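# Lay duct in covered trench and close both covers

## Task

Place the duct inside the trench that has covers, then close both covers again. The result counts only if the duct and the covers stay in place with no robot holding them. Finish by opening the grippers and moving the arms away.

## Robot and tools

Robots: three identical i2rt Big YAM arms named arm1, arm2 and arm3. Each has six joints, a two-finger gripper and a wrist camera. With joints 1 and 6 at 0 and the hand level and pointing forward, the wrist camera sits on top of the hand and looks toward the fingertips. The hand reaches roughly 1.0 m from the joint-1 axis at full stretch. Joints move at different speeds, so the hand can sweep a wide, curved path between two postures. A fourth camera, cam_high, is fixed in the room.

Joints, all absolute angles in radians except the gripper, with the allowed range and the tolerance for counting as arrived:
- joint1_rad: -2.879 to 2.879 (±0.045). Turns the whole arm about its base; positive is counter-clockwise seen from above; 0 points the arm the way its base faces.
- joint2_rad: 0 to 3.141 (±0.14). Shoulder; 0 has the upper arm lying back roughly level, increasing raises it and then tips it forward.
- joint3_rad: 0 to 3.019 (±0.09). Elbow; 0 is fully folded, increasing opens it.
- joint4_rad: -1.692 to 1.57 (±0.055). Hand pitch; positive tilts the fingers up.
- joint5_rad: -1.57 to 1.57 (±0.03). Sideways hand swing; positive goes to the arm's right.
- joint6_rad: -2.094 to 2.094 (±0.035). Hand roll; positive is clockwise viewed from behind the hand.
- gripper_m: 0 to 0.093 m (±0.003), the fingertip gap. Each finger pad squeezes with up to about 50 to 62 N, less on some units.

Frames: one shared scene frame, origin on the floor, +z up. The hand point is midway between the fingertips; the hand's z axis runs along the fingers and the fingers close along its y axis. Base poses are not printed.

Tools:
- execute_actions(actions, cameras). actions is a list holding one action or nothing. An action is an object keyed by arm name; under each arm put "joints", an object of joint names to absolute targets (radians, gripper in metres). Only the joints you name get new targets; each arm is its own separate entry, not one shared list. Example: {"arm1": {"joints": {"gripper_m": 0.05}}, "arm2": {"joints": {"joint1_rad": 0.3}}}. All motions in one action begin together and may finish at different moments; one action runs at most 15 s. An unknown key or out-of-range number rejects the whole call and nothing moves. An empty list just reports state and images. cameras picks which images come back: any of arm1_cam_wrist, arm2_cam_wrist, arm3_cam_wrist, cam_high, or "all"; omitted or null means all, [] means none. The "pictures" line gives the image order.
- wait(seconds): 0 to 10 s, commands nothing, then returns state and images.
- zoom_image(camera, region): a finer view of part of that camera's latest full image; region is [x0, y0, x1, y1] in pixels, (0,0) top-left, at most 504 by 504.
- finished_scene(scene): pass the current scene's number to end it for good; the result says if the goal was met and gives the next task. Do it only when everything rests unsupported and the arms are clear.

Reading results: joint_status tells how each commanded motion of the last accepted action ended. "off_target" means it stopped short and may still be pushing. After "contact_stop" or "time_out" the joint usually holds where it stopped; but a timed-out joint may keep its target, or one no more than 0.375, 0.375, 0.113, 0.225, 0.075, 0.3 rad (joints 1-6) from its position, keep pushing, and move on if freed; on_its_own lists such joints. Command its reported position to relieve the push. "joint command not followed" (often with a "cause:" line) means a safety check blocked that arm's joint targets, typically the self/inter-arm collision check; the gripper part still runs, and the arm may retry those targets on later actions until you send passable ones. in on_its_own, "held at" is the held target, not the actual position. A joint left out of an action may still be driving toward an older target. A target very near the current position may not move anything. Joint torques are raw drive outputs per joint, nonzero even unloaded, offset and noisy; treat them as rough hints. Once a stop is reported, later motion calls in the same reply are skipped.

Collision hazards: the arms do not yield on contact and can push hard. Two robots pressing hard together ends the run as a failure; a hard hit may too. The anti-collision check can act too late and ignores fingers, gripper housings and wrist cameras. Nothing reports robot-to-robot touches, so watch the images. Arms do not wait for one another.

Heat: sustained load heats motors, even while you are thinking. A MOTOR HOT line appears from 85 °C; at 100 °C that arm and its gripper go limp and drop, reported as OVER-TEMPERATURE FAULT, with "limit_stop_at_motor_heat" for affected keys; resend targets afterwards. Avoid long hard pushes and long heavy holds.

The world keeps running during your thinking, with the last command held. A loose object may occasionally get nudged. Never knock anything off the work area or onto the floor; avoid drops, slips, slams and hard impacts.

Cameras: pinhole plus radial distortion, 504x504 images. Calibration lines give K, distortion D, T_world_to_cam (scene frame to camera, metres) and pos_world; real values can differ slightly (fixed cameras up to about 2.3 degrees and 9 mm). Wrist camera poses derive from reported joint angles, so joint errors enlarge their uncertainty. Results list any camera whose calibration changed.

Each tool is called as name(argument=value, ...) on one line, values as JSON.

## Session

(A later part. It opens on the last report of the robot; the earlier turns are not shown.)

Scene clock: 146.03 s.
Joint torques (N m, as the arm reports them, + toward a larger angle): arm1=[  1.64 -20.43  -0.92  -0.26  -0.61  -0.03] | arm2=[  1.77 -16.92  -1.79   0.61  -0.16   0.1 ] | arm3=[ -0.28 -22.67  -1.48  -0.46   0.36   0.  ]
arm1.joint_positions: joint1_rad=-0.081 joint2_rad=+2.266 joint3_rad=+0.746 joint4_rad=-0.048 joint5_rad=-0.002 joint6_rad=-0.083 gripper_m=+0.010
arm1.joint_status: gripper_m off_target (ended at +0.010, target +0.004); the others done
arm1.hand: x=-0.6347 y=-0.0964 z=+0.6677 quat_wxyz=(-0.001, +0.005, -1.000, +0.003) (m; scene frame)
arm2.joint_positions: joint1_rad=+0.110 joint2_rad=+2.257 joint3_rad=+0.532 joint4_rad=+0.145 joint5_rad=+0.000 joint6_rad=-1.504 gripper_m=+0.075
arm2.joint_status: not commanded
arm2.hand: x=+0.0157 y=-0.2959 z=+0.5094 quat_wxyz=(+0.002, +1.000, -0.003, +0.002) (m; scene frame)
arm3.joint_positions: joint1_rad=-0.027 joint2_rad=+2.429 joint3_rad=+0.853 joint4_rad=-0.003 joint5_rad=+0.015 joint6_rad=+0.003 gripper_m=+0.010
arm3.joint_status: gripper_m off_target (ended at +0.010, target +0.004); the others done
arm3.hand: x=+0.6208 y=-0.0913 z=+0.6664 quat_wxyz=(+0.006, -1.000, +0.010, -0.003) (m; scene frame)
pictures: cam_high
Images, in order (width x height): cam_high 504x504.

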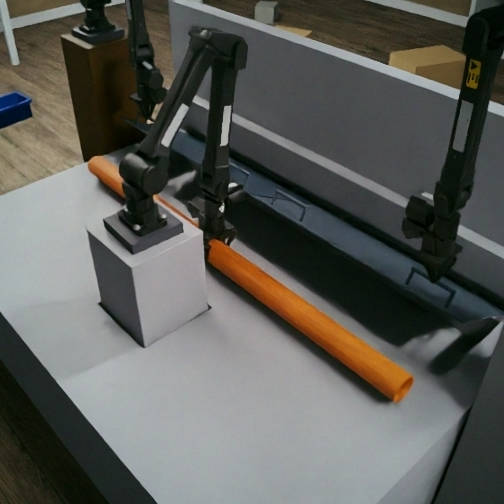

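execute_actions(actions=[{"arm1":{"joints":{"joint1_rad":0.240,"joint2_rad":2.038,"joint3_rad":0.714,"joint4_rad":-0.290,"joint5_rad":0.233,"joint6_rad":0.233,"gripper_m":0.004}},"arm3":{"joints":{"joint1_rad":-0.309,"joint2_rad":2.204,"joint3_rad":0.833,"joint4_rad":-0.256,"joint5_rad":-0.235,"joint6_rad":-0.296,"gripper_m":0.004}},"arm2":{"joints":{"joint2_rad":2.11,"joint3_rad":0.615,"joint4_rad":0.10}}}], cameras=["cam_high"])

Scene clock: 170.67 s.
Joint torques (N m, as the arm reports them, + toward a larger angle): arm1=[  2.11 -19.69   0.37  -0.99  -0.15   0.08] | arm2=[  1.32 -18.09   0.56   0.18  -0.21   0.11] | arm3=[ -0.47 -23.16  -0.29  -1.5   -0.65  -0.06]
arm1.joint_positions: joint1_rad=+0.213 joint2_rad=+2.092 joint3_rad=+0.728 joint4_rad=-0.258 joint5_rad=+0.247 joint6_rad=+0.226 gripper_m=+0.010
arm1.joint_status: gripper_m off_target (ended at +0.010, target +0.004); the others done
arm1.hand: x=-0.6339 y=-0.0392 z=+0.7276 quat_wxyz=(-0.002, +0.001, -0.992, +0.130) (m; scene frame)
arm2.joint_positions: joint1_rad=+0.110 joint2_rad=+2.166 joint3_rad=+0.609 joint4_rad=+0.105 joint5_rad=+0.001 joint6_rad=-1.503 gripper_m=+0.075
arm2.joint_status: all done
arm2.hand: x=+0.0114 y=-0.2248 z=+0.5326 quat_wxyz=(-0.062, +0.998, -0.003, -0.001) (m; scene frame)
arm3.joint_positions: joint1_rad=-0.303 joint2_rad=+2.276 joint3_rad=+0.844 joint4_rad=-0.221 joint5_rad=-0.226 joint6_rad=-0.292 gripper_m=+0.010
arm3.joint_status: gripper_m off_target (ended at +0.010, target +0.004); the others done
arm3.hand: x=+0.6214 y=-0.0353 z=+0.7232 quat_wxyz=(-0.121, -0.993, +0.005, -0.005) (m; scene frame)
pictures: cam_high
Images, in order (width x height): cam_high 504x504.

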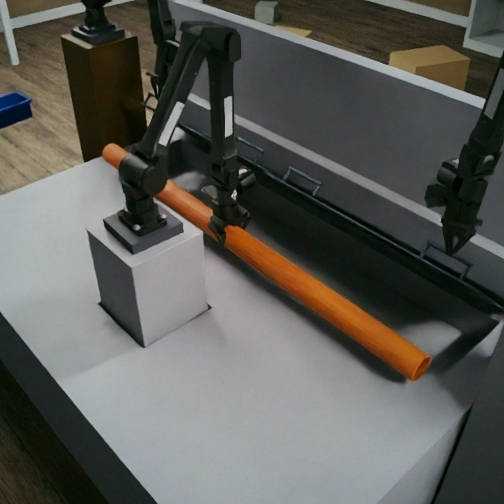

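execute_actions(actions=[{"arm1":{"joints":{"joint1_rad":0.484,"joint2_rad":1.986,"joint3_rad":0.817,"joint4_rad":-0.589,"joint5_rad":0.360,"joint6_rad":0.503,"gripper_m":0.004}},"arm3":{"joints":{"joint1_rad":-0.560,"joint2_rad":2.160,"joint3_rad":0.970,"joint4_rad":-0.589,"joint5_rad":-0.355,"joint6_rad":-0.576,"gripper_m":0.004}},"arm2":{"joints":{"joint2_rad":2.11,"joint3_rad":0.715,"joint4_rad":0.065}}}], cameras=["cam_high"])

Scene clock: 174.60 s.
Joint torques (N m, as the arm reports them, + toward a larger angle): arm1=[  3.01 -19.53   2.44  -2.33  -0.26   0.13] | arm2=[  1.89 -18.17   1.73   0.37  -0.2    0.13] | arm3=[ -2.32 -23.14   2.5   -2.29  -0.04  -0.1 ]
arm1.joint_positions: joint1_rad=+0.447 joint2_rad=+2.032 joint3_rad=+0.818 joint4_rad=-0.533 joint5_rad=+0.380 joint6_rad=+0.491 gripper_m=+0.010
arm1.joint_status: joint4_rad time_out (moved -0.274 of -0.331); gripper_m off_target (ended at +0.010, target +0.004); the others done
arm1.on_its_own: joint4_rad reads -0.533 and still pushes toward -0.589 since a time_out
arm1.hand: x=-0.6332 y=+0.0226 z=+0.7678 quat_wxyz=(-0.008, +0.000, -0.978, +0.211) (m; scene frame)
arm2.joint_positions: joint1_rad=+0.110 joint2_rad=+2.166 joint3_rad=+0.704 joint4_rad=+0.065 joint5_rad=+0.001 joint6_rad=-1.503 gripper_m=+0.075
arm2.joint_status: all done
arm2.hand: x=+0.0083 y=-0.1749 z=+0.5371 quat_wxyz=(-0.090, +0.996, -0.003, -0.003) (m; scene frame)
arm3.joint_positions: joint1_rad=-0.534 joint2_rad=+2.221 joint3_rad=+0.959 joint4_rad=-0.545 joint5_rad=-0.362 joint6_rad=-0.568 gripper_m=+0.010
arm3.joint_status: gripper_m off_target (ended at +0.010, target +0.004); the others done
arm3.hand: x=+0.6226 y=+0.0306 z=+0.7657 quat_wxyz=(-0.214, -0.977, +0.000, -0.005) (m; scene frame)
pictures: cam_high
Images, in order (width x height): cam_high 504x504.

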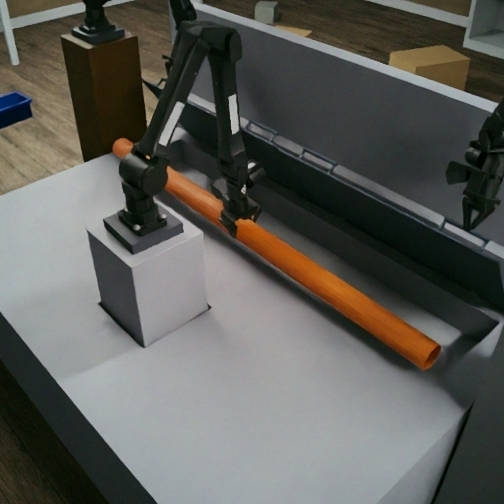

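execute_actions(actions=[{"arm2":{"joints":{"joint2_rad":2.135,"joint3_rad":0.862,"joint4_rad":0.035}}}], cameras=["cam_high","arm2_cam_wrist"])

Scene clock: 176.77 s.
Joint torques (N m, as the arm reports them, + toward a larger angle): arm1=[  2.96 -19.38   2.46  -2.34  -0.25   0.13] | arm2=[  1.3  -19.2    3.2    0.64  -0.21   0.17] | arm3=[ -2.39 -23.12   2.43  -2.29  -0.04  -0.1 ]
arm1.joint_positions: joint1_rad=+0.447 joint2_rad=+2.032 joint3_rad=+0.818 joint4_rad=-0.533 joint5_rad=+0.380 joint6_rad=+0.491 gripper_m=+0.010
arm1.joint_status: not commanded
arm1.on_its_own: joint4_rad reads -0.533 and still pushes toward -0.589 since a time_out
arm1.hand: x=-0.6332 y=+0.0226 z=+0.7678 quat_wxyz=(-0.008, +0.000, -0.978, +0.211) (m; scene frame)
arm2.joint_positions: joint1_rad=+0.110 joint2_rad=+2.187 joint3_rad=+0.841 joint4_rad=+0.028 joint5_rad=+0.001 joint6_rad=-1.503 gripper_m=+0.075
arm2.joint_status: all done
arm2.hand: x=+0.0041 y=-0.1068 z=+0.5434 quat_wxyz=(-0.129, +0.992, -0.003, -0.006) (m; scene frame)
arm3.joint_positions: joint1_rad=-0.534 joint2_rad=+2.221 joint3_rad=+0.959 joint4_rad=-0.545 joint5_rad=-0.362 joint6_rad=-0.568 gripper_m=+0.010
arm3.joint_status: not commanded
arm3.hand: x=+0.6226 y=+0.0306 z=+0.7657 quat_wxyz=(-0.214, -0.977, +0.000, -0.005) (m; scene frame)
pictures: arm2_cam_wrist, cam_high
camera_calibration (this result's frames):
arm2_cam_wrist: T_world_to_cam=[[0.00666498, 0.972427, 0.233113, -0.0253819], [0.822638, -0.137869, 0.551597, -0.309551], [0.568526, 0.188091, -0.800874, 0.576639], [0, 0, 0, 1]] pos_world=[-0.0730166, -0.126456, 0.638479]
Images, in order (width x height): arm2_cam_wrist 504x504, cam_high 504x504.

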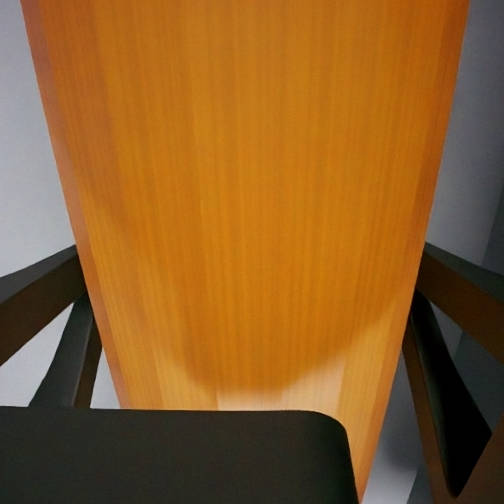

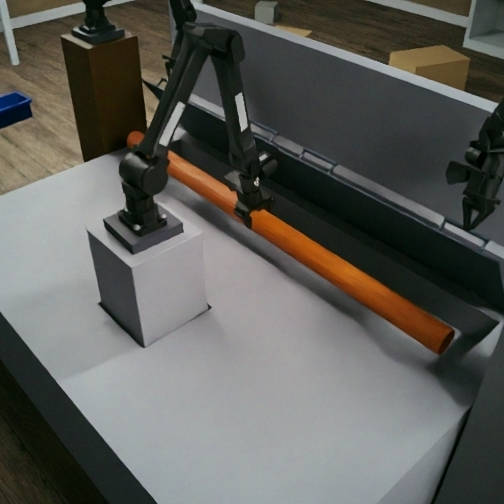

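execute_actions(actions=[{"arm2":{"joints":{"joint2_rad":2.281,"joint3_rad":0.975,"joint4_rad":0.07}}}], cameras=["cam_high"])

Scene clock: 184.67 s.
Joint torques (N m, as the arm reports them, + toward a larger angle): arm1=[  3.06 -19.51   2.45  -2.3   -0.26   0.14] | arm2=[  1.35 -20.87   3.2    1.87  -0.19   0.11] | arm3=[ -2.2  -23.05   2.43  -2.26  -0.04  -0.09]
arm1.joint_positions: joint1_rad=+0.447 joint2_rad=+2.032 joint3_rad=+0.818 joint4_rad=-0.533 joint5_rad=+0.380 joint6_rad=+0.491 gripper_m=+0.010
arm1.joint_status: not commanded
arm1.on_its_own: joint4_rad reads -0.533 and still pushes toward -0.589 since a time_out
arm1.hand: x=-0.6332 y=+0.0226 z=+0.7678 quat_wxyz=(-0.008, +0.000, -0.978, +0.211) (m; scene frame)
arm2.joint_positions: joint1_rad=+0.110 joint2_rad=+2.344 joint3_rad=+0.949 joint4_rad=+0.037 joint5_rad=+0.001 joint6_rad=-1.503 gripper_m=+0.075
arm2.joint_status: all done
arm2.hand: x=+0.0036 y=-0.0951 z=+0.4914 quat_wxyz=(-0.110, +0.994, -0.003, -0.005) (m; scene frame)
arm3.joint_positions: joint1_rad=-0.534 joint2_rad=+2.221 joint3_rad=+0.959 joint4_rad=-0.545 joint5_rad=-0.362 joint6_rad=-0.568 gripper_m=+0.010
arm3.joint_status: not commanded
arm3.hand: x=+0.6226 y=+0.0306 z=+0.7657 quat_wxyz=(-0.214, -0.977, +0.000, -0.005) (m; scene frame)
pictures: cam_high
Images, in order (width x height): cam_high 504x504.

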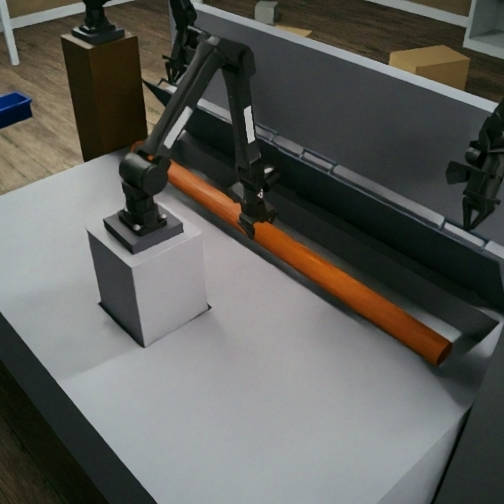

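zoom_image(camera="cam_high", region=[360,260,504,410])

zoom_image(camera="cam_high", region=[110,60,260,210])

Region (360, 260, 504, 410) of cam_high's 504x504 image, scaled by 3.360, with more detail than that image has; it fills the left 484 columns of this view, and the rest is white.

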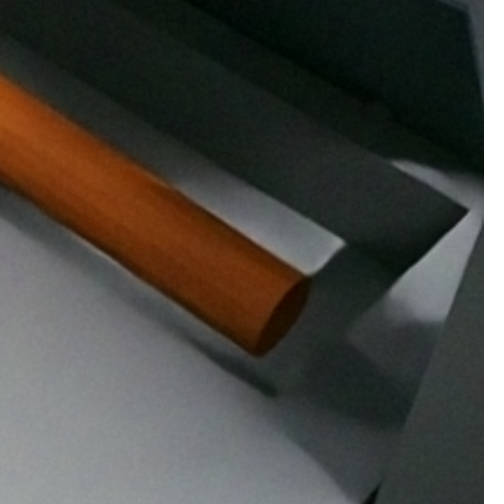

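Region (110, 60, 260, 210) of cam_high's 504x504 image, scaled by 3.360, with more detail than that image has.

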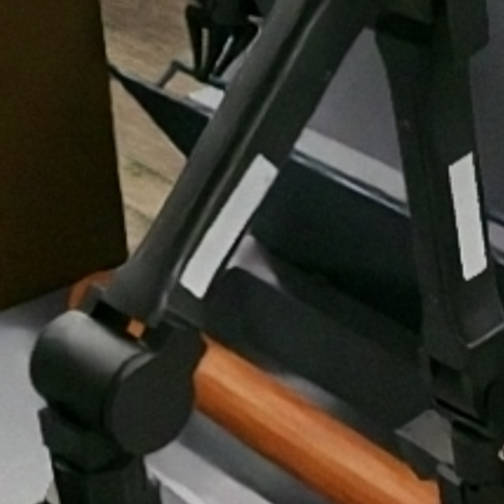

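execute_actions(actions=[{"arm2":{"joints":{"joint2_rad":2.408,"joint3_rad":1.083,"joint4_rad":0.07}}}], cameras=["cam_high"])

Scene clock: 190.80 s.
Joint torques (N m, as the arm reports them, + toward a larger angle): arm1=[  3.04 -19.5    2.43  -2.33  -0.26   0.13] | arm2=[  1.33 -22.42   2.58   1.67  -0.19   0.14] | arm3=[ -2.24 -23.13   2.45  -2.27  -0.04  -0.1 ]
arm1.joint_positions: joint1_rad=+0.447 joint2_rad=+2.032 joint3_rad=+0.818 joint4_rad=-0.533 joint5_rad=+0.380 joint6_rad=+0.491 gripper_m=+0.010
arm1.joint_status: not commanded
arm1.on_its_own: joint4_rad reads -0.533 and still pushes toward -0.589 since a time_out
arm1.hand: x=-0.6332 y=+0.0226 z=+0.7678 quat_wxyz=(-0.008, +0.000, -0.978, +0.211) (m; scene frame)
arm2.joint_positions: joint1_rad=+0.110 joint2_rad=+2.467 joint3_rad=+1.063 joint4_rad=+0.041 joint5_rad=+0.001 joint6_rad=-1.503 gripper_m=+0.075
arm2.joint_status: all done
arm2.hand: x=+0.0025 y=-0.0749 z=+0.4504 quat_wxyz=(-0.107, +0.994, -0.003, -0.004) (m; scene frame)
arm3.joint_positions: joint1_rad=-0.534 joint2_rad=+2.221 joint3_rad=+0.959 joint4_rad=-0.545 joint5_rad=-0.362 joint6_rad=-0.568 gripper_m=+0.010
arm3.joint_status: not commanded
arm3.hand: x=+0.6226 y=+0.0306 z=+0.7657 quat_wxyz=(-0.214, -0.977, +0.000, -0.005) (m; scene frame)
pictures: cam_high
Images, in order (width x height): cam_high 504x504.

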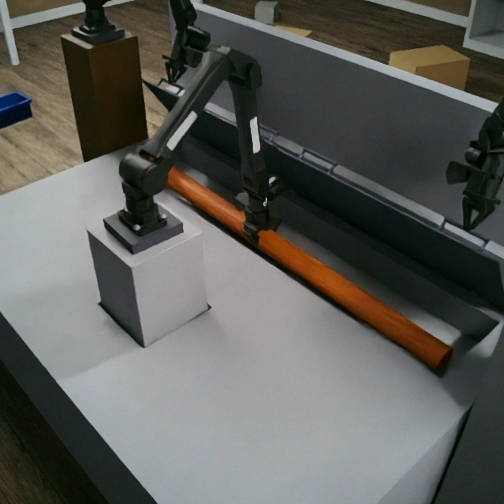

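execute_actions(actions=[{"arm2":{"joints":{"joint2_rad":2.547,"joint3_rad":1.203,"joint4_rad":0.07}}}], cameras=["cam_high"])

Scene clock: 192.57 s.
Joint torques (N m, as the arm reports them, + toward a larger angle): arm1=[  3.05 -19.49   2.46  -2.35  -0.26   0.13] | arm2=[  1.58 -23.87   2.43   1.49  -0.2    0.14] | arm3=[ -2.31 -23.03   2.42  -2.27  -0.04  -0.11]
arm1.joint_positions: joint1_rad=+0.447 joint2_rad=+2.032 joint3_rad=+0.818 joint4_rad=-0.533 joint5_rad=+0.380 joint6_rad=+0.491 gripper_m=+0.010
arm1.joint_status: not commanded
arm1.on_its_own: joint4_rad reads -0.533 and still pushes toward -0.589 since a time_out
arm1.hand: x=-0.6332 y=+0.0226 z=+0.7678 quat_wxyz=(-0.008, +0.000, -0.978, +0.211) (m; scene frame)
arm2.joint_positions: joint1_rad=+0.110 joint2_rad=+2.611 joint3_rad=+1.182 joint4_rad=+0.044 joint5_rad=+0.001 joint6_rad=-1.503 gripper_m=+0.075
arm2.joint_status: all done
arm2.hand: x=+0.0021 y=-0.0659 z=+0.3977 quat_wxyz=(-0.096, +0.995, -0.003, -0.004) (m; scene frame)
arm3.joint_positions: joint1_rad=-0.534 joint2_rad=+2.221 joint3_rad=+0.959 joint4_rad=-0.545 joint5_rad=-0.362 joint6_rad=-0.568 gripper_m=+0.010
arm3.joint_status: not commanded
arm3.hand: x=+0.6226 y=+0.0306 z=+0.7657 quat_wxyz=(-0.214, -0.977, +0.000, -0.005) (m; scene frame)
pictures: cam_high
Images, in order (width x height): cam_high 504x504.

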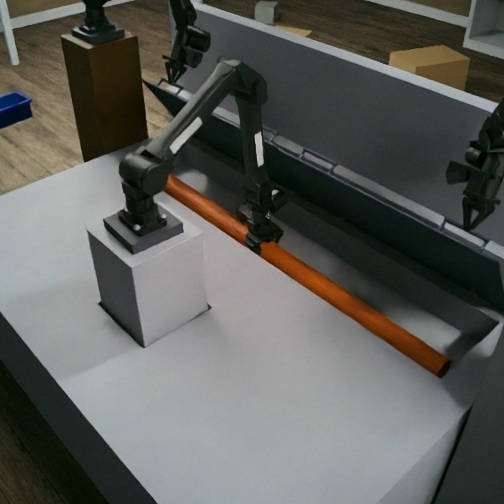

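execute_actions(actions=[{"arm2":{"joints":{"joint2_rad":2.60,"joint3_rad":1.245,"joint4_rad":0.07}}}], cameras=["cam_high"])

Scene clock: 194.07 s.
Joint torques (N m, as the arm reports them, + toward a larger angle): arm1=[  3.06 -19.53   2.44  -2.33  -0.25   0.13] | arm2=[  1.32 -21.82   2.9    1.45  -0.23   0.15] | arm3=[ -2.29 -23.12   2.42  -2.3   -0.03  -0.1 ]
arm1.joint_positions: joint1_rad=+0.447 joint2_rad=+2.032 joint3_rad=+0.818 joint4_rad=-0.533 joint5_rad=+0.380 joint6_rad=+0.491 gripper_m=+0.010
arm1.joint_status: not commanded
arm1.on_its_own: joint4_rad reads -0.533 and still pushes toward -0.589 since a time_out
arm1.hand: x=-0.6332 y=+0.0226 z=+0.7678 quat_wxyz=(-0.008, +0.000, -0.978, +0.211) (m; scene frame)
arm2.joint_positions: joint1_rad=+0.110 joint2_rad=+2.649 joint3_rad=+1.222 joint4_rad=+0.044 joint5_rad=+0.002 joint6_rad=-1.501 gripper_m=+0.075
arm2.joint_status: all done
arm2.hand: x=+0.0020 y=-0.0603 z=+0.3840 quat_wxyz=(-0.097, +0.995, -0.004, -0.003) (m; scene frame)
arm3.joint_positions: joint1_rad=-0.534 joint2_rad=+2.221 joint3_rad=+0.959 joint4_rad=-0.545 joint5_rad=-0.362 joint6_rad=-0.568 gripper_m=+0.010
arm3.joint_status: not commanded
arm3.hand: x=+0.6226 y=+0.0306 z=+0.7657 quat_wxyz=(-0.214, -0.977, +0.000, -0.005) (m; scene frame)
pictures: cam_high
Images, in order (width x height): cam_high 504x504.

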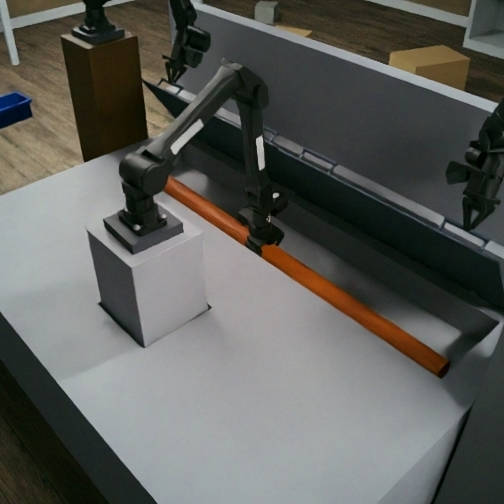

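execute_actions(actions=[{"arm2":{"joints":{"joint2_rad":2.645,"joint3_rad":1.232,"joint4_rad":0.06,"gripper_m":0.09}}}], cameras=["cam_high","arm2_cam_wrist"])

Scene clock: 196.67 s.
Joint torques (N m, as the arm reports them, + toward a larger angle): arm1=[  3.02 -19.43   2.44  -2.34  -0.25   0.13] | arm2=[  1.55 -18.53   1.89   0.97  -0.24   0.09] | arm3=[ -2.35 -22.99   2.44  -2.29  -0.04  -0.1 ]
arm1.joint_positions: joint1_rad=+0.447 joint2_rad=+2.032 joint3_rad=+0.818 joint4_rad=-0.533 joint5_rad=+0.380 joint6_rad=+0.491 gripper_m=+0.010
arm1.joint_status: not commanded
arm1.on_its_own: joint4_rad reads -0.533 and still pushes toward -0.589 since a time_out
arm1.hand: x=-0.6332 y=+0.0226 z=+0.7678 quat_wxyz=(-0.008, +0.000, -0.978, +0.211) (m; scene frame)
arm2.joint_positions: joint1_rad=+0.110 joint2_rad=+2.653 joint3_rad=+1.223 joint4_rad=+0.045 joint5_rad=+0.002 joint6_rad=-1.501 gripper_m=+0.090
arm2.joint_status: all done
arm2.hand: x=+0.0021 y=-0.0614 z=+0.3821 quat_wxyz=(-0.096, +0.995, -0.004, -0.003) (m; scene frame)
arm3.joint_positions: joint1_rad=-0.534 joint2_rad=+2.221 joint3_rad=+0.959 joint4_rad=-0.545 joint5_rad=-0.362 joint6_rad=-0.568 gripper_m=+0.010
arm3.joint_status: not commanded
arm3.hand: x=+0.6226 y=+0.0306 z=+0.7657 quat_wxyz=(-0.214, -0.977, +0.000, -0.005) (m; scene frame)
pictures: arm2_cam_wrist, cam_high
camera_calibration (this result's frames):
arm2_cam_wrist: T_world_to_cam=[[0.00801961, 0.985829, 0.167564, -0.00607041], [0.819663, -0.102466, 0.563608, -0.215074], [0.57279, 0.132826, -0.808869, 0.439685], [0, 0, 0, 1]] pos_world=[-0.0755107, -0.0744549, 0.477882]
Images, in order (width x height): arm2_cam_wrist 504x504, cam_high 504x504.

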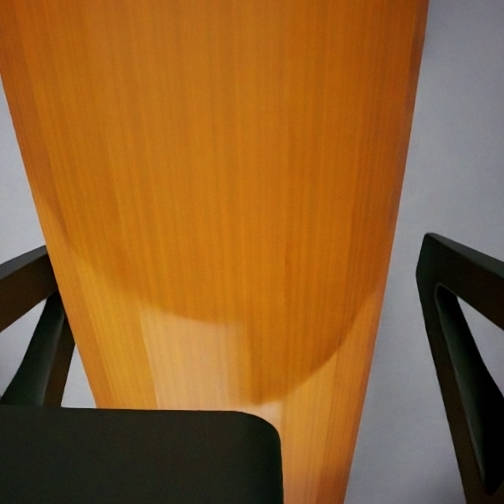

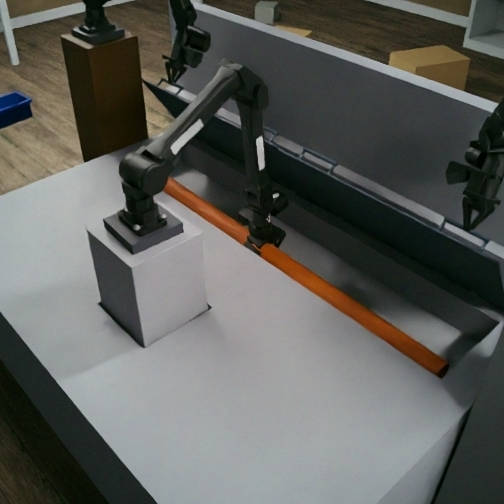

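execute_actions(actions=[{"arm2":{"joints":{"joint2_rad":2.543,"joint3_rad":1.143,"joint4_rad":0.012,"gripper_m":0.093}}}], cameras=["cam_high","arm2_cam_wrist"])

Scene clock: 199.13 s.
Joint torques (N m, as the arm reports them, + toward a larger angle): arm1=[  3.01 -19.48   2.48  -2.36  -0.26   0.13] | arm2=[  1.32 -19.2    1.46  -0.23  -0.23   0.14] | arm3=[ -2.18 -23.04   2.44  -2.29  -0.03  -0.1 ]
arm1.joint_positions: joint1_rad=+0.447 joint2_rad=+2.032 joint3_rad=+0.818 joint4_rad=-0.533 joint5_rad=+0.380 joint6_rad=+0.491 gripper_m=+0.010
arm1.joint_status: not commanded
arm1.on_its_own: joint4_rad reads -0.533 and still pushes toward -0.589 since a time_out
arm1.hand: x=-0.6332 y=+0.0226 z=+0.7678 quat_wxyz=(-0.008, +0.000, -0.978, +0.211) (m; scene frame)
arm2.joint_positions: joint1_rad=+0.110 joint2_rad=+2.559 joint3_rad=+1.145 joint4_rad=+0.029 joint5_rad=+0.002 joint6_rad=-1.502 gripper_m=+0.093
arm2.joint_status: all done
arm2.hand: x=+0.0023 y=-0.0679 z=+0.4171 quat_wxyz=(-0.096, +0.995, -0.003, -0.003) (m; scene frame)
arm3.joint_positions: joint1_rad=-0.534 joint2_rad=+2.221 joint3_rad=+0.959 joint4_rad=-0.545 joint5_rad=-0.362 joint6_rad=-0.568 gripper_m=+0.010
arm3.joint_status: not commanded
arm3.hand: x=+0.6226 y=+0.0306 z=+0.7657 quat_wxyz=(-0.214, -0.977, +0.000, -0.005) (m; scene frame)
pictures: arm2_cam_wrist, cam_high
camera_calibration (this result's frames):
arm2_cam_wrist: T_world_to_cam=[[0.00725274, 0.98571, 0.168294, -0.00589486], [0.819902, -0.102208, 0.563307, -0.235496], [0.572458, 0.133899, -0.808927, 0.468856], [0, 0, 0, 1]] pos_world=[-0.0752741, -0.0810383, 0.512919]
Images, in order (width x height): arm2_cam_wrist 504x504, cam_high 504x504.

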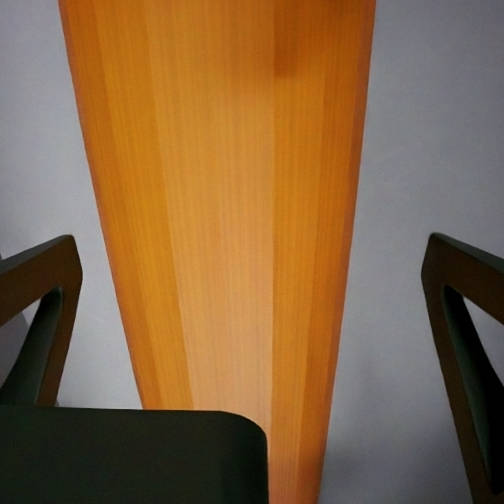

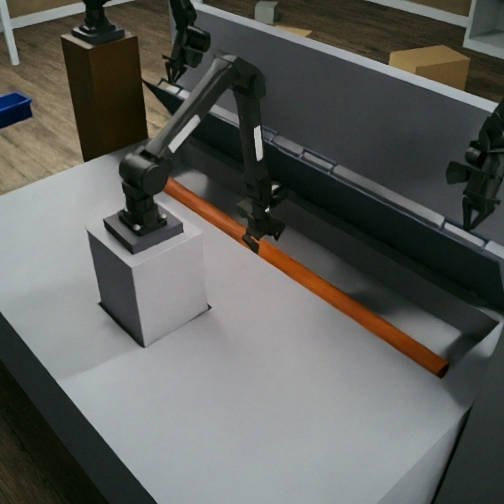

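execute_actions(actions=[{"arm2":{"joints":{"joint2_rad":2.425,"joint3_rad":1.075,"joint4_rad":-0.04}}}], cameras=["cam_high","arm2_cam_wrist"])

Scene clock: 209.83 s.
Joint torques (N m, as the arm reports them, + toward a larger angle): arm1=[  2.95 -19.48   2.43  -2.32  -0.25   0.12] | arm2=[  1.89 -19.27   1.94  -0.3   -0.22   0.14] | arm3=[ -2.22 -23.13   2.43  -2.3   -0.03  -0.1 ]
arm1.joint_positions: joint1_rad=+0.447 joint2_rad=+2.032 joint3_rad=+0.818 joint4_rad=-0.533 joint5_rad=+0.380 joint6_rad=+0.491 gripper_m=+0.010
arm1.joint_status: not commanded
arm1.on_its_own: joint4_rad reads -0.533 and still pushes toward -0.589 since a time_out
arm1.hand: x=-0.6332 y=+0.0226 z=+0.7678 quat_wxyz=(-0.008, +0.000, -0.978, +0.211) (m; scene frame)
arm2.joint_positions: joint1_rad=+0.110 joint2_rad=+2.436 joint3_rad=+1.072 joint4_rad=-0.025 joint5_rad=+0.002 joint6_rad=-1.504 gripper_m=+0.093
arm2.joint_status: all done
arm2.hand: x=+0.0024 y=-0.0717 z=+0.4624 quat_wxyz=(-0.094, +0.996, -0.002, -0.003) (m; scene frame)
arm3.joint_positions: joint1_rad=-0.534 joint2_rad=+2.221 joint3_rad=+0.959 joint4_rad=-0.545 joint5_rad=-0.362 joint6_rad=-0.568 gripper_m=+0.010
arm3.joint_status: not commanded
arm3.hand: x=+0.6226 y=+0.0306 z=+0.7657 quat_wxyz=(-0.214, -0.977, +0.000, -0.005) (m; scene frame)
pictures: arm2_cam_wrist, cam_high
camera_calibration (this result's frames):
arm2_cam_wrist: T_world_to_cam=[[0.00531867, 0.986416, 0.164179, -0.00775508], [0.819738, -0.098331, 0.564234, -0.261598], [0.572713, 0.131583, -0.809126, 0.505883], [0, 0, 0, 1]] pos_world=[-0.075243, -0.084639, 0.558199]
Images, in order (width x height): arm2_cam_wrist 504x504, cam_high 504x504.

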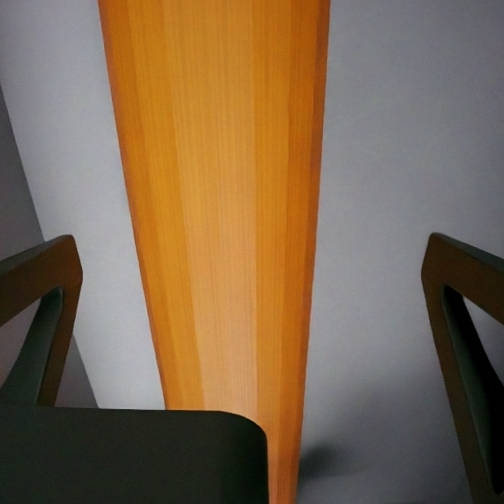

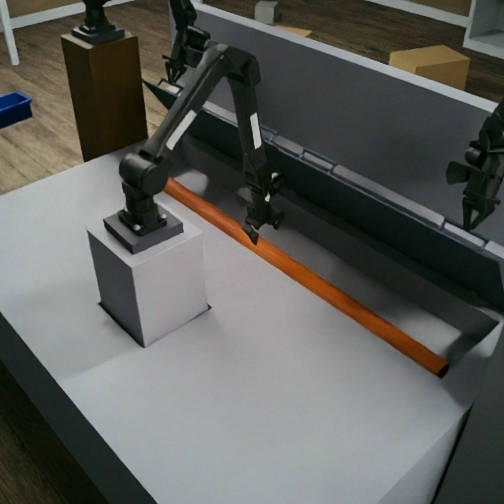

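execute_actions(actions=[{"arm2":{"joints":{"joint2_rad":2.22,"joint3_rad":0.86,"joint4_rad":-0.05,"gripper_m":0.04}}}], cameras=["cam_high"])

Scene clock: 215.27 s.
Joint torques (N m, as the arm reports them, + toward a larger angle): arm1=[  3.09 -19.64   2.47  -2.34  -0.26   0.14] | arm2=[  1.57 -16.29   1.46  -0.1   -0.25   0.14] | arm3=[ -2.33 -23.11   2.46  -2.28  -0.03  -0.09]
arm1.joint_positions: joint1_rad=+0.447 joint2_rad=+2.032 joint3_rad=+0.818 joint4_rad=-0.533 joint5_rad=+0.380 joint6_rad=+0.491 gripper_m=+0.010
arm1.joint_status: not commanded
arm1.on_its_own: joint4_rad reads -0.533 and still pushes toward -0.589 since a time_out
arm1.hand: x=-0.6332 y=+0.0226 z=+0.7678 quat_wxyz=(-0.008, +0.000, -0.978, +0.211) (m; scene frame)
arm2.joint_positions: joint1_rad=+0.110 joint2_rad=+2.230 joint3_rad=+0.861 joint4_rad=-0.036 joint5_rad=+0.002 joint6_rad=-1.504 gripper_m=+0.040
arm2.joint_status: all done
arm2.hand: x=+0.0054 y=-0.1249 z=+0.5249 quat_wxyz=(-0.086, +0.996, -0.003, -0.003) (m; scene frame)
arm3.joint_positions: joint1_rad=-0.534 joint2_rad=+2.221 joint3_rad=+0.959 joint4_rad=-0.545 joint5_rad=-0.362 joint6_rad=-0.568 gripper_m=+0.010
arm3.joint_status: not commanded
arm3.hand: x=+0.6226 y=+0.0306 z=+0.7657 quat_wxyz=(-0.214, -0.977, +0.000, -0.005) (m; scene frame)
pictures: cam_high
Images, in order (width x height): cam_high 504x504.

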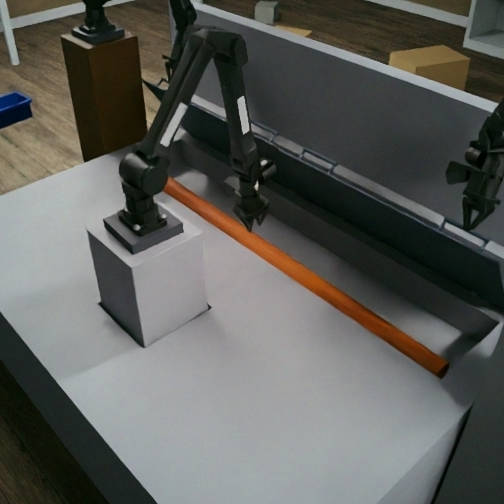

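execute_actions(actions=[{"arm2":{"joints":{"joint2_rad":1.9,"joint3_rad":0.55,"joint4_rad":-0.2}},"arm1":{"joints":{"joint1_rad":0.22,"joint2_rad":2.052,"joint3_rad":0.716,"joint4_rad":-0.266,"joint5_rad":0.232,"joint6_rad":0.227,"gripper_m":0.004}},"arm3":{"joints":{"joint1_rad":-0.292,"joint2_rad":2.218,"joint3_rad":0.836,"joint4_rad":-0.232,"joint5_rad":-0.229,"joint6_rad":-0.29,"gripper_m":0.004}}}], cameras=["cam_high"])

Scene clock: 222.77 s.
Joint torques (N m, as the arm reports them, + toward a larger angle): arm1=[  1.83 -19.66   0.15  -0.17  -0.15  -0.02] | arm2=[  1.17 -12.04   1.52  -0.48  -0.25   0.09] | arm3=[ -0.77 -23.53  -0.69  -0.62  -0.51   0.03]
arm1.joint_positions: joint1_rad=+0.199 joint2_rad=+2.104 joint3_rad=+0.732 joint4_rad=-0.254 joint5_rad=+0.246 joint6_rad=+0.230 gripper_m=+0.010
arm1.joint_status: gripper_m off_target (ended at +0.010, target +0.004); the others done
arm1.hand: x=-0.6339 y=-0.0439 z=+0.7240 quat_wxyz=(+0.001, -0.008, -0.992, +0.130) (m; scene frame)
arm2.joint_positions: joint1_rad=+0.110 joint2_rad=+1.911 joint3_rad=+0.551 joint4_rad=-0.186 joint5_rad=+0.002 joint6_rad=-1.504 gripper_m=+0.040
arm2.joint_status: all done
arm2.hand: x=+0.0130 y=-0.2516 z=+0.5981 quat_wxyz=(-0.016, +1.000, -0.003, +0.002) (m; scene frame)
arm3.joint_positions: joint1_rad=-0.283 joint2_rad=+2.293 joint3_rad=+0.851 joint4_rad=-0.216 joint5_rad=-0.223 joint6_rad=-0.296 gripper_m=+0.010
arm3.joint_status: gripper_m off_target (ended at +0.010, target +0.004); the others done
arm3.hand: x=+0.6214 y=-0.0417 z=+0.7175 quat_wxyz=(-0.120, -0.993, -0.006, -0.009) (m; scene frame)
pictures: cam_high
Images, in order (width x height): cam_high 504x504.

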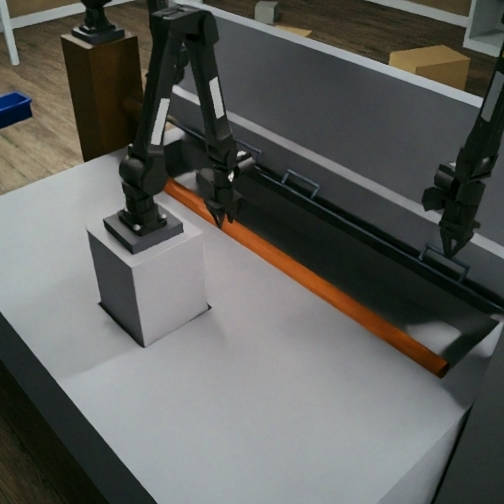

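execute_actions(actions=[{"arm2":{"joints":{"joint2_rad":1.66,"joint3_rad":0.50,"joint4_rad":-0.40}},"arm1":{"joints":{"joint1_rad":-0.08,"joint2_rad":2.215,"joint3_rad":0.746,"joint4_rad":-0.047,"joint5_rad":-0.024,"joint6_rad":-0.09,"gripper_m":0.004}},"arm3":{"joints":{"joint1_rad":-0.012,"joint2_rad":2.365,"joint3_rad":0.853,"joint4_rad":0.0,"joint5_rad":0.024,"joint6_rad":0.008,"gripper_m":0.004}}}], cameras=["cam_high"])

Scene clock: 226.67 s.
Joint torques (N m, as the arm reports them, + toward a larger angle): arm1=[  1.37 -21.15  -0.33   0.24  -0.65  -0.12] | arm2=[ 1.68 -9.    3.49 -0.57 -0.24  0.11] | arm3=[ -0.05 -24.44  -1.41   0.18   0.31   0.11]
arm1.joint_positions: joint1_rad=-0.090 joint2_rad=+2.279 joint3_rad=+0.752 joint4_rad=-0.041 joint5_rad=+0.000 joint6_rad=-0.078 gripper_m=+0.010
arm1.joint_status: gripper_m off_target (ended at +0.010, target +0.004); the others done
arm1.hand: x=-0.6344 y=-0.0999 z=+0.6637 quat_wxyz=(-0.001, -0.002, -1.000, +0.004) (m; scene frame)
arm2.joint_positions: joint1_rad=+0.110 joint2_rad=+1.663 joint3_rad=+0.492 joint4_rad=-0.383 joint5_rad=+0.002 joint6_rad=-1.504 gripper_m=+0.040
arm2.joint_status: all done
arm2.hand: x=+0.0141 y=-0.2728 z=+0.6561 quat_wxyz=(-0.012, +1.000, -0.003, +0.002) (m; scene frame)
arm3.joint_positions: joint1_rad=-0.011 joint2_rad=+2.450 joint3_rad=+0.865 joint4_rad=+0.004 joint5_rad=+0.016 joint6_rad=-0.002 gripper_m=+0.010
arm3.joint_status: gripper_m off_target (ended at +0.010, target +0.004); the others done
arm3.hand: x=+0.6205 y=-0.0969 z=+0.6592 quat_wxyz=(+0.007, -1.000, +0.000, -0.004) (m; scene frame)
pictures: cam_high
Images, in order (width x height): cam_high 504x504.

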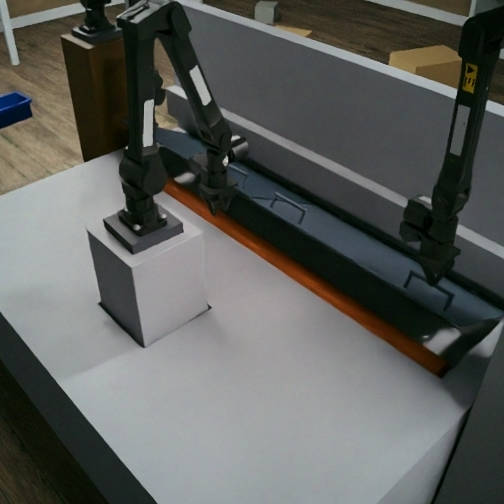

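execute_actions(actions=[{"arm2":{"joints":{"joint2_rad":1.3,"joint3_rad":0.42,"joint4_rad":-0.43}},"arm1":{"joints":{"joint1_rad":-0.328,"joint2_rad":2.455,"joint3_rad":0.925,"joint4_rad":-0.07,"joint5_rad":-0.265,"joint6_rad":-0.346,"gripper_m":0.004}},"arm3":{"joints":{"joint1_rad":0.226,"joint2_rad":2.592,"joint3_rad":1.027,"joint4_rad":-0.012,"joint5_rad":0.275,"joint6_rad":0.256,"gripper_m":0.004}}}], cameras=["cam_high"])

Scene clock: 244.00 s.
Joint torques (N m, as the arm reports them, + toward a larger angle): arm1=[  0.64 -24.58  -1.72  -0.46  -1.07  -0.16] | arm2=[ 1.59 -6.3   5.67  0.23 -0.21  0.12] | arm3=[  0.1  -26.55  -2.51  -0.47   1.26   0.12]
arm1.joint_positions: joint1_rad=-0.329 joint2_rad=+2.538 joint3_rad=+0.938 joint4_rad=-0.052 joint5_rad=-0.233 joint6_rad=-0.332 gripper_m=+0.010
arm1.joint_status: joint5_rad time_out (moved -0.234 of -0.265); gripper_m off_target (ended at +0.010, target +0.004); the others done
arm1.on_its_own: joint5_rad reads -0.233 and still pushes toward -0.265 since a time_out
arm1.hand: x=-0.6341 y=-0.1425 z=+0.5848 quat_wxyz=(+0.002, +0.001, -0.993, -0.119) (m; scene frame)
arm2.joint_positions: joint1_rad=+0.110 joint2_rad=+1.304 joint3_rad=+0.407 joint4_rad=-0.419 joint5_rad=+0.002 joint6_rad=-1.504 gripper_m=+0.040
arm2.joint_status: all done
arm2.hand: x=+0.0132 y=-0.2627 z=+0.7297 quat_wxyz=(-0.130, +0.991, -0.003, -0.005) (m; scene frame)
arm3.joint_positions: joint1_rad=+0.225 joint2_rad=+2.687 joint3_rad=+1.047 joint4_rad=+0.002 joint5_rad=+0.250 joint6_rad=+0.246 gripper_m=+0.010
arm3.joint_status: gripper_m off_target (ended at +0.010, target +0.004); the others done
arm3.hand: x=+0.6196 y=-0.1401 z=+0.5822 quat_wxyz=(+0.128, -0.992, +0.002, -0.002) (m; scene frame)
pictures: cam_high
Images, in order (width x height): cam_high 504x504.

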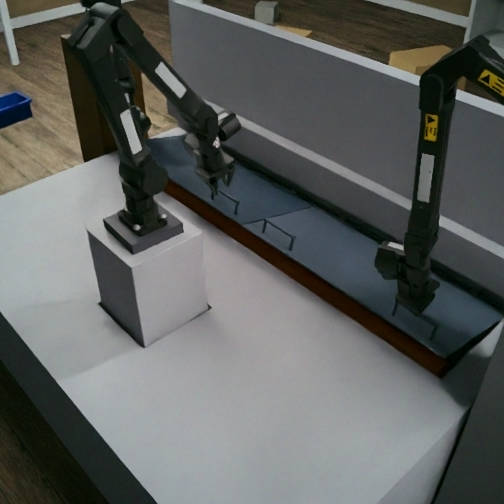

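execute_actions(actions=[{"arm1":{"joints":{"joint1_rad":-0.488,"joint2_rad":2.77,"joint3_rad":1.232,"joint4_rad":-0.272,"joint5_rad":-0.462,"joint6_rad":-0.561,"gripper_m":0.004}},"arm3":{"joints":{"joint1_rad":0.394,"joint2_rad":2.89,"joint3_rad":1.335,"joint4_rad":-0.203,"joint5_rad":0.484,"joint6_rad":0.472,"gripper_m":0.004}}}], cameras=["cam_high"])

Scene clock: 253.73 s.
Joint torques (N m, as the arm reports them, + toward a larger angle): arm1=[  0.06 -21.5   -0.46  -1.35  -0.87  -0.27] | arm2=[ 1.4  -6.06  5.7   0.07 -0.22  0.15] | arm3=[  0.84 -23.29  -1.01  -1.39   1.23   0.2 ]
arm1.joint_positions: joint1_rad=-0.481 joint2_rad=+2.809 joint3_rad=+1.229 joint4_rad=-0.242 joint5_rad=-0.440 joint6_rad=-0.538 gripper_m=+0.010
arm1.joint_status: gripper_m off_target (ended at +0.010, target +0.004); the others done
arm1.hand: x=-0.6335 y=-0.1635 z=+0.5035 quat_wxyz=(+0.003, +0.004, -0.969, -0.245) (m; scene frame)
arm2.joint_positions: joint1_rad=+0.110 joint2_rad=+1.304 joint3_rad=+0.407 joint4_rad=-0.419 joint5_rad=+0.002 joint6_rad=-1.504 gripper_m=+0.040
arm2.joint_status: not commanded
arm2.hand: x=+0.0132 y=-0.2627 z=+0.7297 quat_wxyz=(-0.130, +0.991, -0.003, -0.005) (m; scene frame)
arm3.joint_positions: joint1_rad=+0.386 joint2_rad=+2.941 joint3_rad=+1.336 joint4_rad=-0.176 joint5_rad=+0.463 joint6_rad=+0.456 gripper_m=+0.010
arm3.joint_status: gripper_m off_target (ended at +0.010, target +0.004); the others done
arm3.hand: x=+0.6198 y=-0.1629 z=+0.5025 quat_wxyz=(+0.249, -0.969, +0.006, +0.003) (m; scene frame)
pictures: cam_high
Images, in order (width x height): cam_high 504x504.

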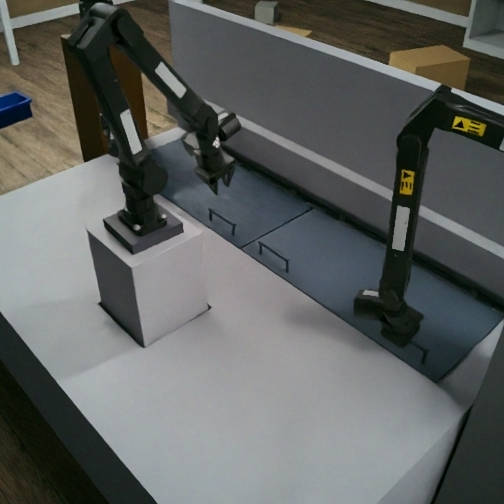

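execute_actions(actions=[{"arm1":{"joints":{"joint2_rad":2.822,"joint3_rad":1.243,"joint4_rad":-0.262,"gripper_m":0.004}},"arm3":{"joints":{"joint2_rad":2.948,"joint3_rad":1.348,"joint4_rad":-0.195,"gripper_m":0.004}}}], cameras=["cam_high"])

Scene clock: 255.50 s.
Joint torques (N m, as the arm reports them, + toward a larger angle): arm1=[  0.1  -16.85  -0.04  -0.47  -0.79  -0.23] | arm2=[ 1.49 -6.56  5.69  0.11 -0.23  0.14] | arm3=[  0.72 -18.31  -0.42  -0.6    1.11   0.16]
arm1.joint_positions: joint1_rad=-0.481 joint2_rad=+2.813 joint3_rad=+1.234 joint4_rad=-0.252 joint5_rad=-0.443 joint6_rad=-0.541 gripper_m=+0.010
arm1.joint_status: gripper_m off_target (ended at +0.010, target +0.004); the others done
arm1.hand: x=-0.6343 y=-0.1626 z=+0.5025 quat_wxyz=(+0.005, +0.005, -0.969, -0.248) (m; scene frame)
arm2.joint_positions: joint1_rad=+0.110 joint2_rad=+1.304 joint3_rad=+0.407 joint4_rad=-0.419 joint5_rad=+0.002 joint6_rad=-1.504 gripper_m=+0.040
arm2.joint_status: not commanded
arm2.hand: x=+0.0132 y=-0.2627 z=+0.7297 quat_wxyz=(-0.130, +0.991, -0.003, -0.005) (m; scene frame)
arm3.joint_positions: joint1_rad=+0.386 joint2_rad=+2.945 joint3_rad=+1.342 joint4_rad=-0.185 joint5_rad=+0.466 joint6_rad=+0.460 gripper_m=+0.010
arm3.joint_status: gripper_m off_target (ended at +0.010, target +0.004); the others done
arm3.hand: x=+0.6206 y=-0.1623 z=+0.5016 quat_wxyz=(+0.251, -0.968, +0.007, +0.000) (m; scene frame)
pictures: cam_high
Images, in order (width x height): cam_high 504x504.

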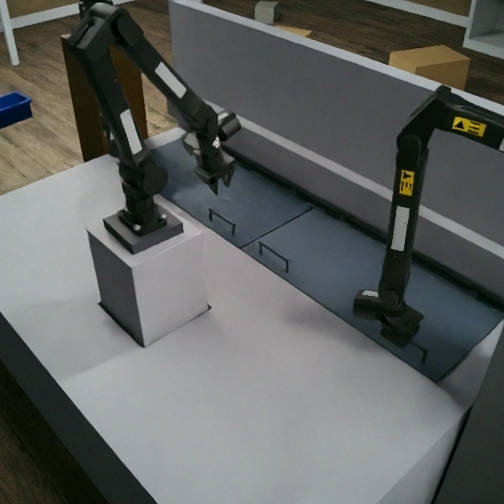

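Unloaded (q2 torques back to free-air level). Opening grippers.

execute_actions(actions=[{"arm1":{"joints":{"gripper_m":0.045}},"arm3":{"joints":{"gripper_m":0.045}}}], cameras=["arm1_cam_wrist","arm3_cam_wrist","cam_high"])

Scene clock: 256.83 s.
Joint torques (N m, as the arm reports them, + toward a larger angle): arm1=[  0.2  -17.08   0.09  -0.49  -0.29  -0.13] | arm2=[ 1.66 -6.27  5.73  0.16 -0.23  0.13] | arm3=[  0.66 -18.38  -0.52  -0.58   0.43   0.13]
arm1.joint_positions: joint1_rad=-0.481 joint2_rad=+2.813 joint3_rad=+1.234 joint4_rad=-0.253 joint5_rad=-0.457 joint6_rad=-0.550 gripper_m=+0.045
arm1.joint_status: all done
arm1.hand: x=-0.6333 y=-0.1607 z=+0.5036 quat_wxyz=(+0.001, +0.008, -0.967, -0.254) (m; scene frame)
arm2.joint_positions: joint1_rad=+0.110 joint2_rad=+1.304 joint3_rad=+0.407 joint4_rad=-0.419 joint5_rad=+0.002 joint6_rad=-1.504 gripper_m=+0.040
arm2.joint_status: not commanded
arm2.hand: x=+0.0132 y=-0.2627 z=+0.7297 quat_wxyz=(-0.130, +0.991, -0.003, -0.005) (m; scene frame)
arm3.joint_positions: joint1_rad=+0.386 joint2_rad=+2.945 joint3_rad=+1.343 joint4_rad=-0.185 joint5_rad=+0.481 joint6_rad=+0.462 gripper_m=+0.045
arm3.joint_status: all done
arm3.hand: x=+0.6187 y=-0.1607 z=+0.5027 quat_wxyz=(+0.258, -0.966, +0.007, +0.004) (m; scene frame)
pictures: arm1_cam_wrist, arm3_cam_wrist, cam_high
camera_calibration (this result's frames):
arm1_cam_wrist: T_world_to_cam=[[0.0306533, -0.872102, -0.488362, 0.127657], [-0.804442, -0.311513, 0.505798, -0.808403], [-0.593239, 0.377355, -0.711105, 0.171103], [0, 0, 0, 1]] pos_world=[-0.552721, -0.205065, 0.592904]
arm3_cam_wrist: T_world_to_cam=[[0.00642264, 0.863213, 0.5048, -0.11592], [0.82314, -0.291202, 0.487485, -0.797015], [0.567802, 0.41239, -0.712415, 0.193683], [0, 0, 0, 1]] pos_world=[0.546826, -0.211901, 0.585032]
Images, in order (width x height): arm1_cam_wrist 504x504, arm3_cam_wrist 504x504, cam_high 504x504.

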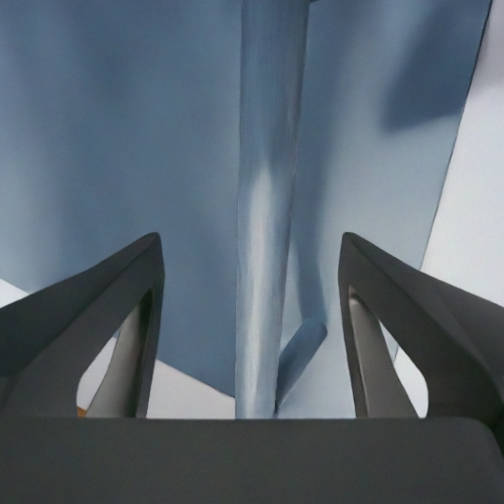

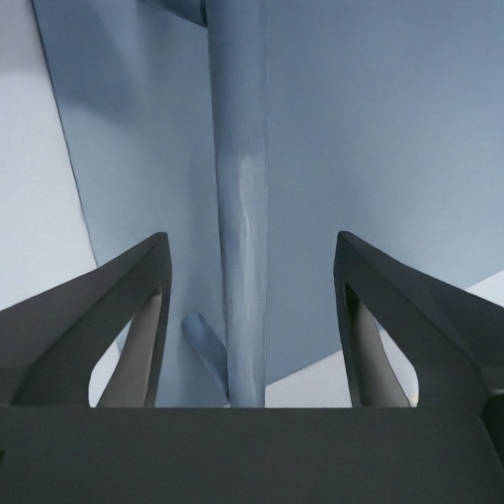

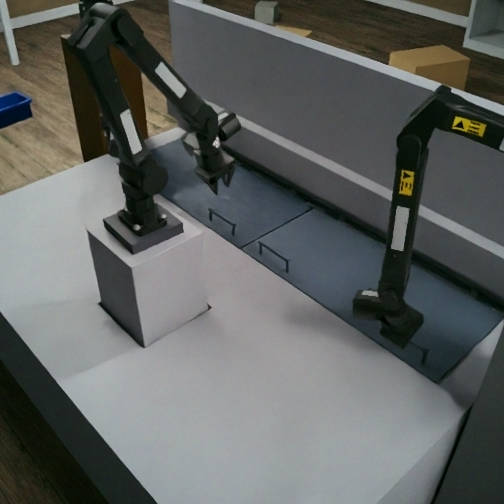

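zoom_image(camera="arm1_cam_wrist", region=[0,260,180,430])

Region (0, 260, 180, 430) of arm1_cam_wrist's 504x504 image, scaled by 2.800, with more detail than that image has.

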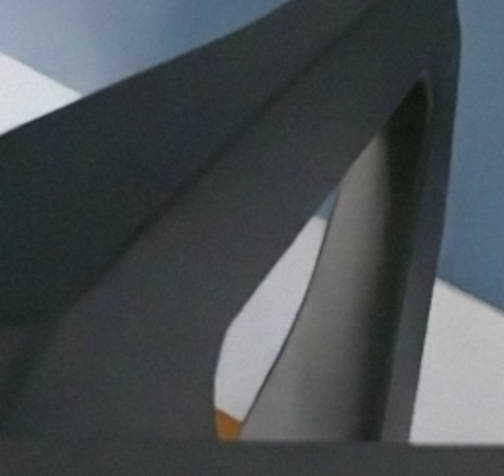

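execute_actions(actions=[{"arm1":{"joints":{"joint1_rad":-0.521,"joint2_rad":2.742,"joint3_rad":1.21,"joint4_rad":-0.315,"joint5_rad":-0.448,"joint6_rad":-0.573,"gripper_m":0.045}},"arm3":{"joints":{"joint1_rad":0.421,"joint2_rad":2.872,"joint3_rad":1.284,"joint4_rad":-0.215,"joint5_rad":0.471,"joint6_rad":0.48,"gripper_m":0.045}},"arm2":{"joints":{"joint2_rad":1.2,"joint3_rad":0.40,"joint4_rad":-0.435}}}])

Scene clock: 266.00 s.
Joint torques (N m, as the arm reports them, + toward a larger angle): arm1=[  0.4  -19.38  -0.53  -0.37   0.01  -0.15] | arm2=[ 1.4  -6.17  5.68 -0.06 -0.24  0.14] | arm3=[  0.99 -19.54  -0.82  -0.44   0.23   0.14]
arm1.joint_positions: joint1_rad=-0.511 joint2_rad=+2.751 joint3_rad=+1.211 joint4_rad=-0.308 joint5_rad=-0.452 joint6_rad=-0.563 gripper_m=+0.045
arm1.joint_status: all done
arm1.hand: x=-0.6307 y=-0.1744 z=+0.5279 quat_wxyz=(+0.004, -0.002, -0.967, -0.256) (m; scene frame)
arm2.joint_positions: joint1_rad=+0.110 joint2_rad=+1.206 joint3_rad=+0.397 joint4_rad=-0.419 joint5_rad=+0.002 joint6_rad=-1.504 gripper_m=+0.040
arm2.joint_status: all done
arm2.hand: x=+0.0125 y=-0.2540 z=+0.7532 quat_wxyz=(-0.174, +0.985, -0.003, -0.008) (m; scene frame)
arm3.joint_positions: joint1_rad=+0.410 joint2_rad=+2.884 joint3_rad=+1.283 joint4_rad=-0.209 joint5_rad=+0.473 joint6_rad=+0.470 gripper_m=+0.045
arm3.joint_status: all done
arm3.hand: x=+0.6261 y=-0.1676 z=+0.5267 quat_wxyz=(+0.259, -0.966, -0.003, -0.003) (m; scene frame)
pictures: arm1_cam_wrist, arm2_cam_wrist, arm3_cam_wrist, cam_high
camera_calibration (this result's frames):
arm1_cam_wrist: T_world_to_cam=[[0.010088, -0.870813, -0.491512, 0.116391], [-0.804281, -0.299134, 0.513469, -0.824589], [-0.594163, 0.390134, -0.703396, 0.192714], [0, 0, 0, 1]] pos_world=[-0.549873, -0.220492, 0.616163]
arm2_cam_wrist: T_world_to_cam=[[0.00750842, 0.947574, 0.319449, -0.00259084], [0.82527, -0.186272, 0.533135, -0.45092], [0.564689, 0.259629, -0.783402, 0.772623], [0, 0, 0, 1]] pos_world=[-0.0641417, -0.282134, 0.846504]
arm3_cam_wrist: T_world_to_cam=[[-0.0164435, 0.862228, 0.506254, -0.108687], [0.817648, -0.279824, 0.50314, -0.819712], [0.575484, 0.422211, -0.700398, 0.199938], [0, 0, 0, 1]] pos_world=[0.553388, -0.220078, 0.607489]
Images, in order (width x height): arm1_cam_wrist 504x504, arm2_cam_wrist 504x504, arm3_cam_wrist 504x504, cam_high 504x504.

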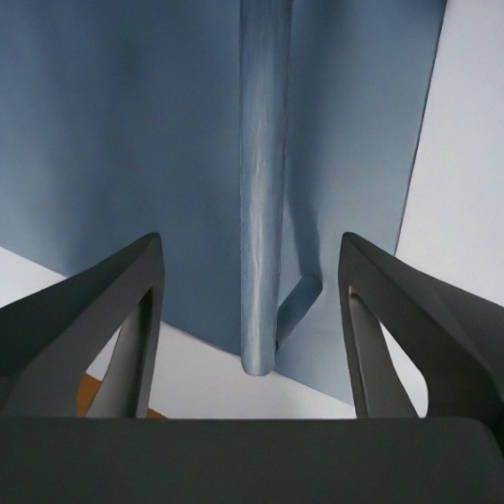

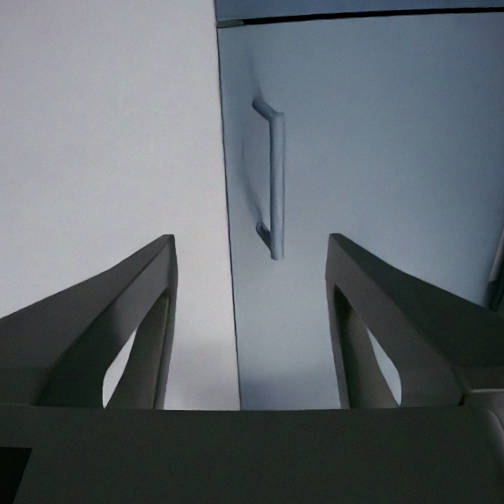

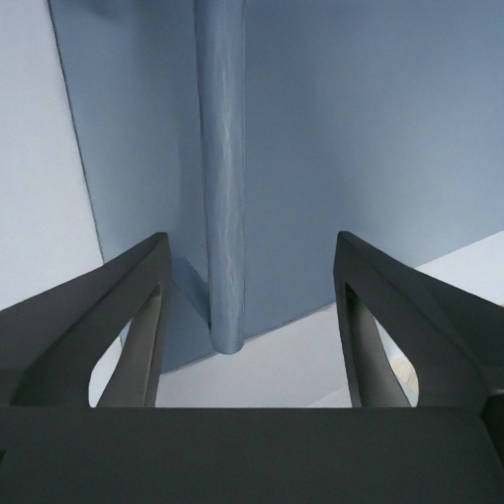

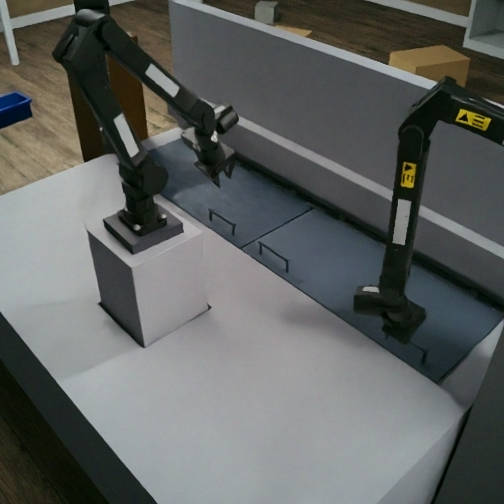

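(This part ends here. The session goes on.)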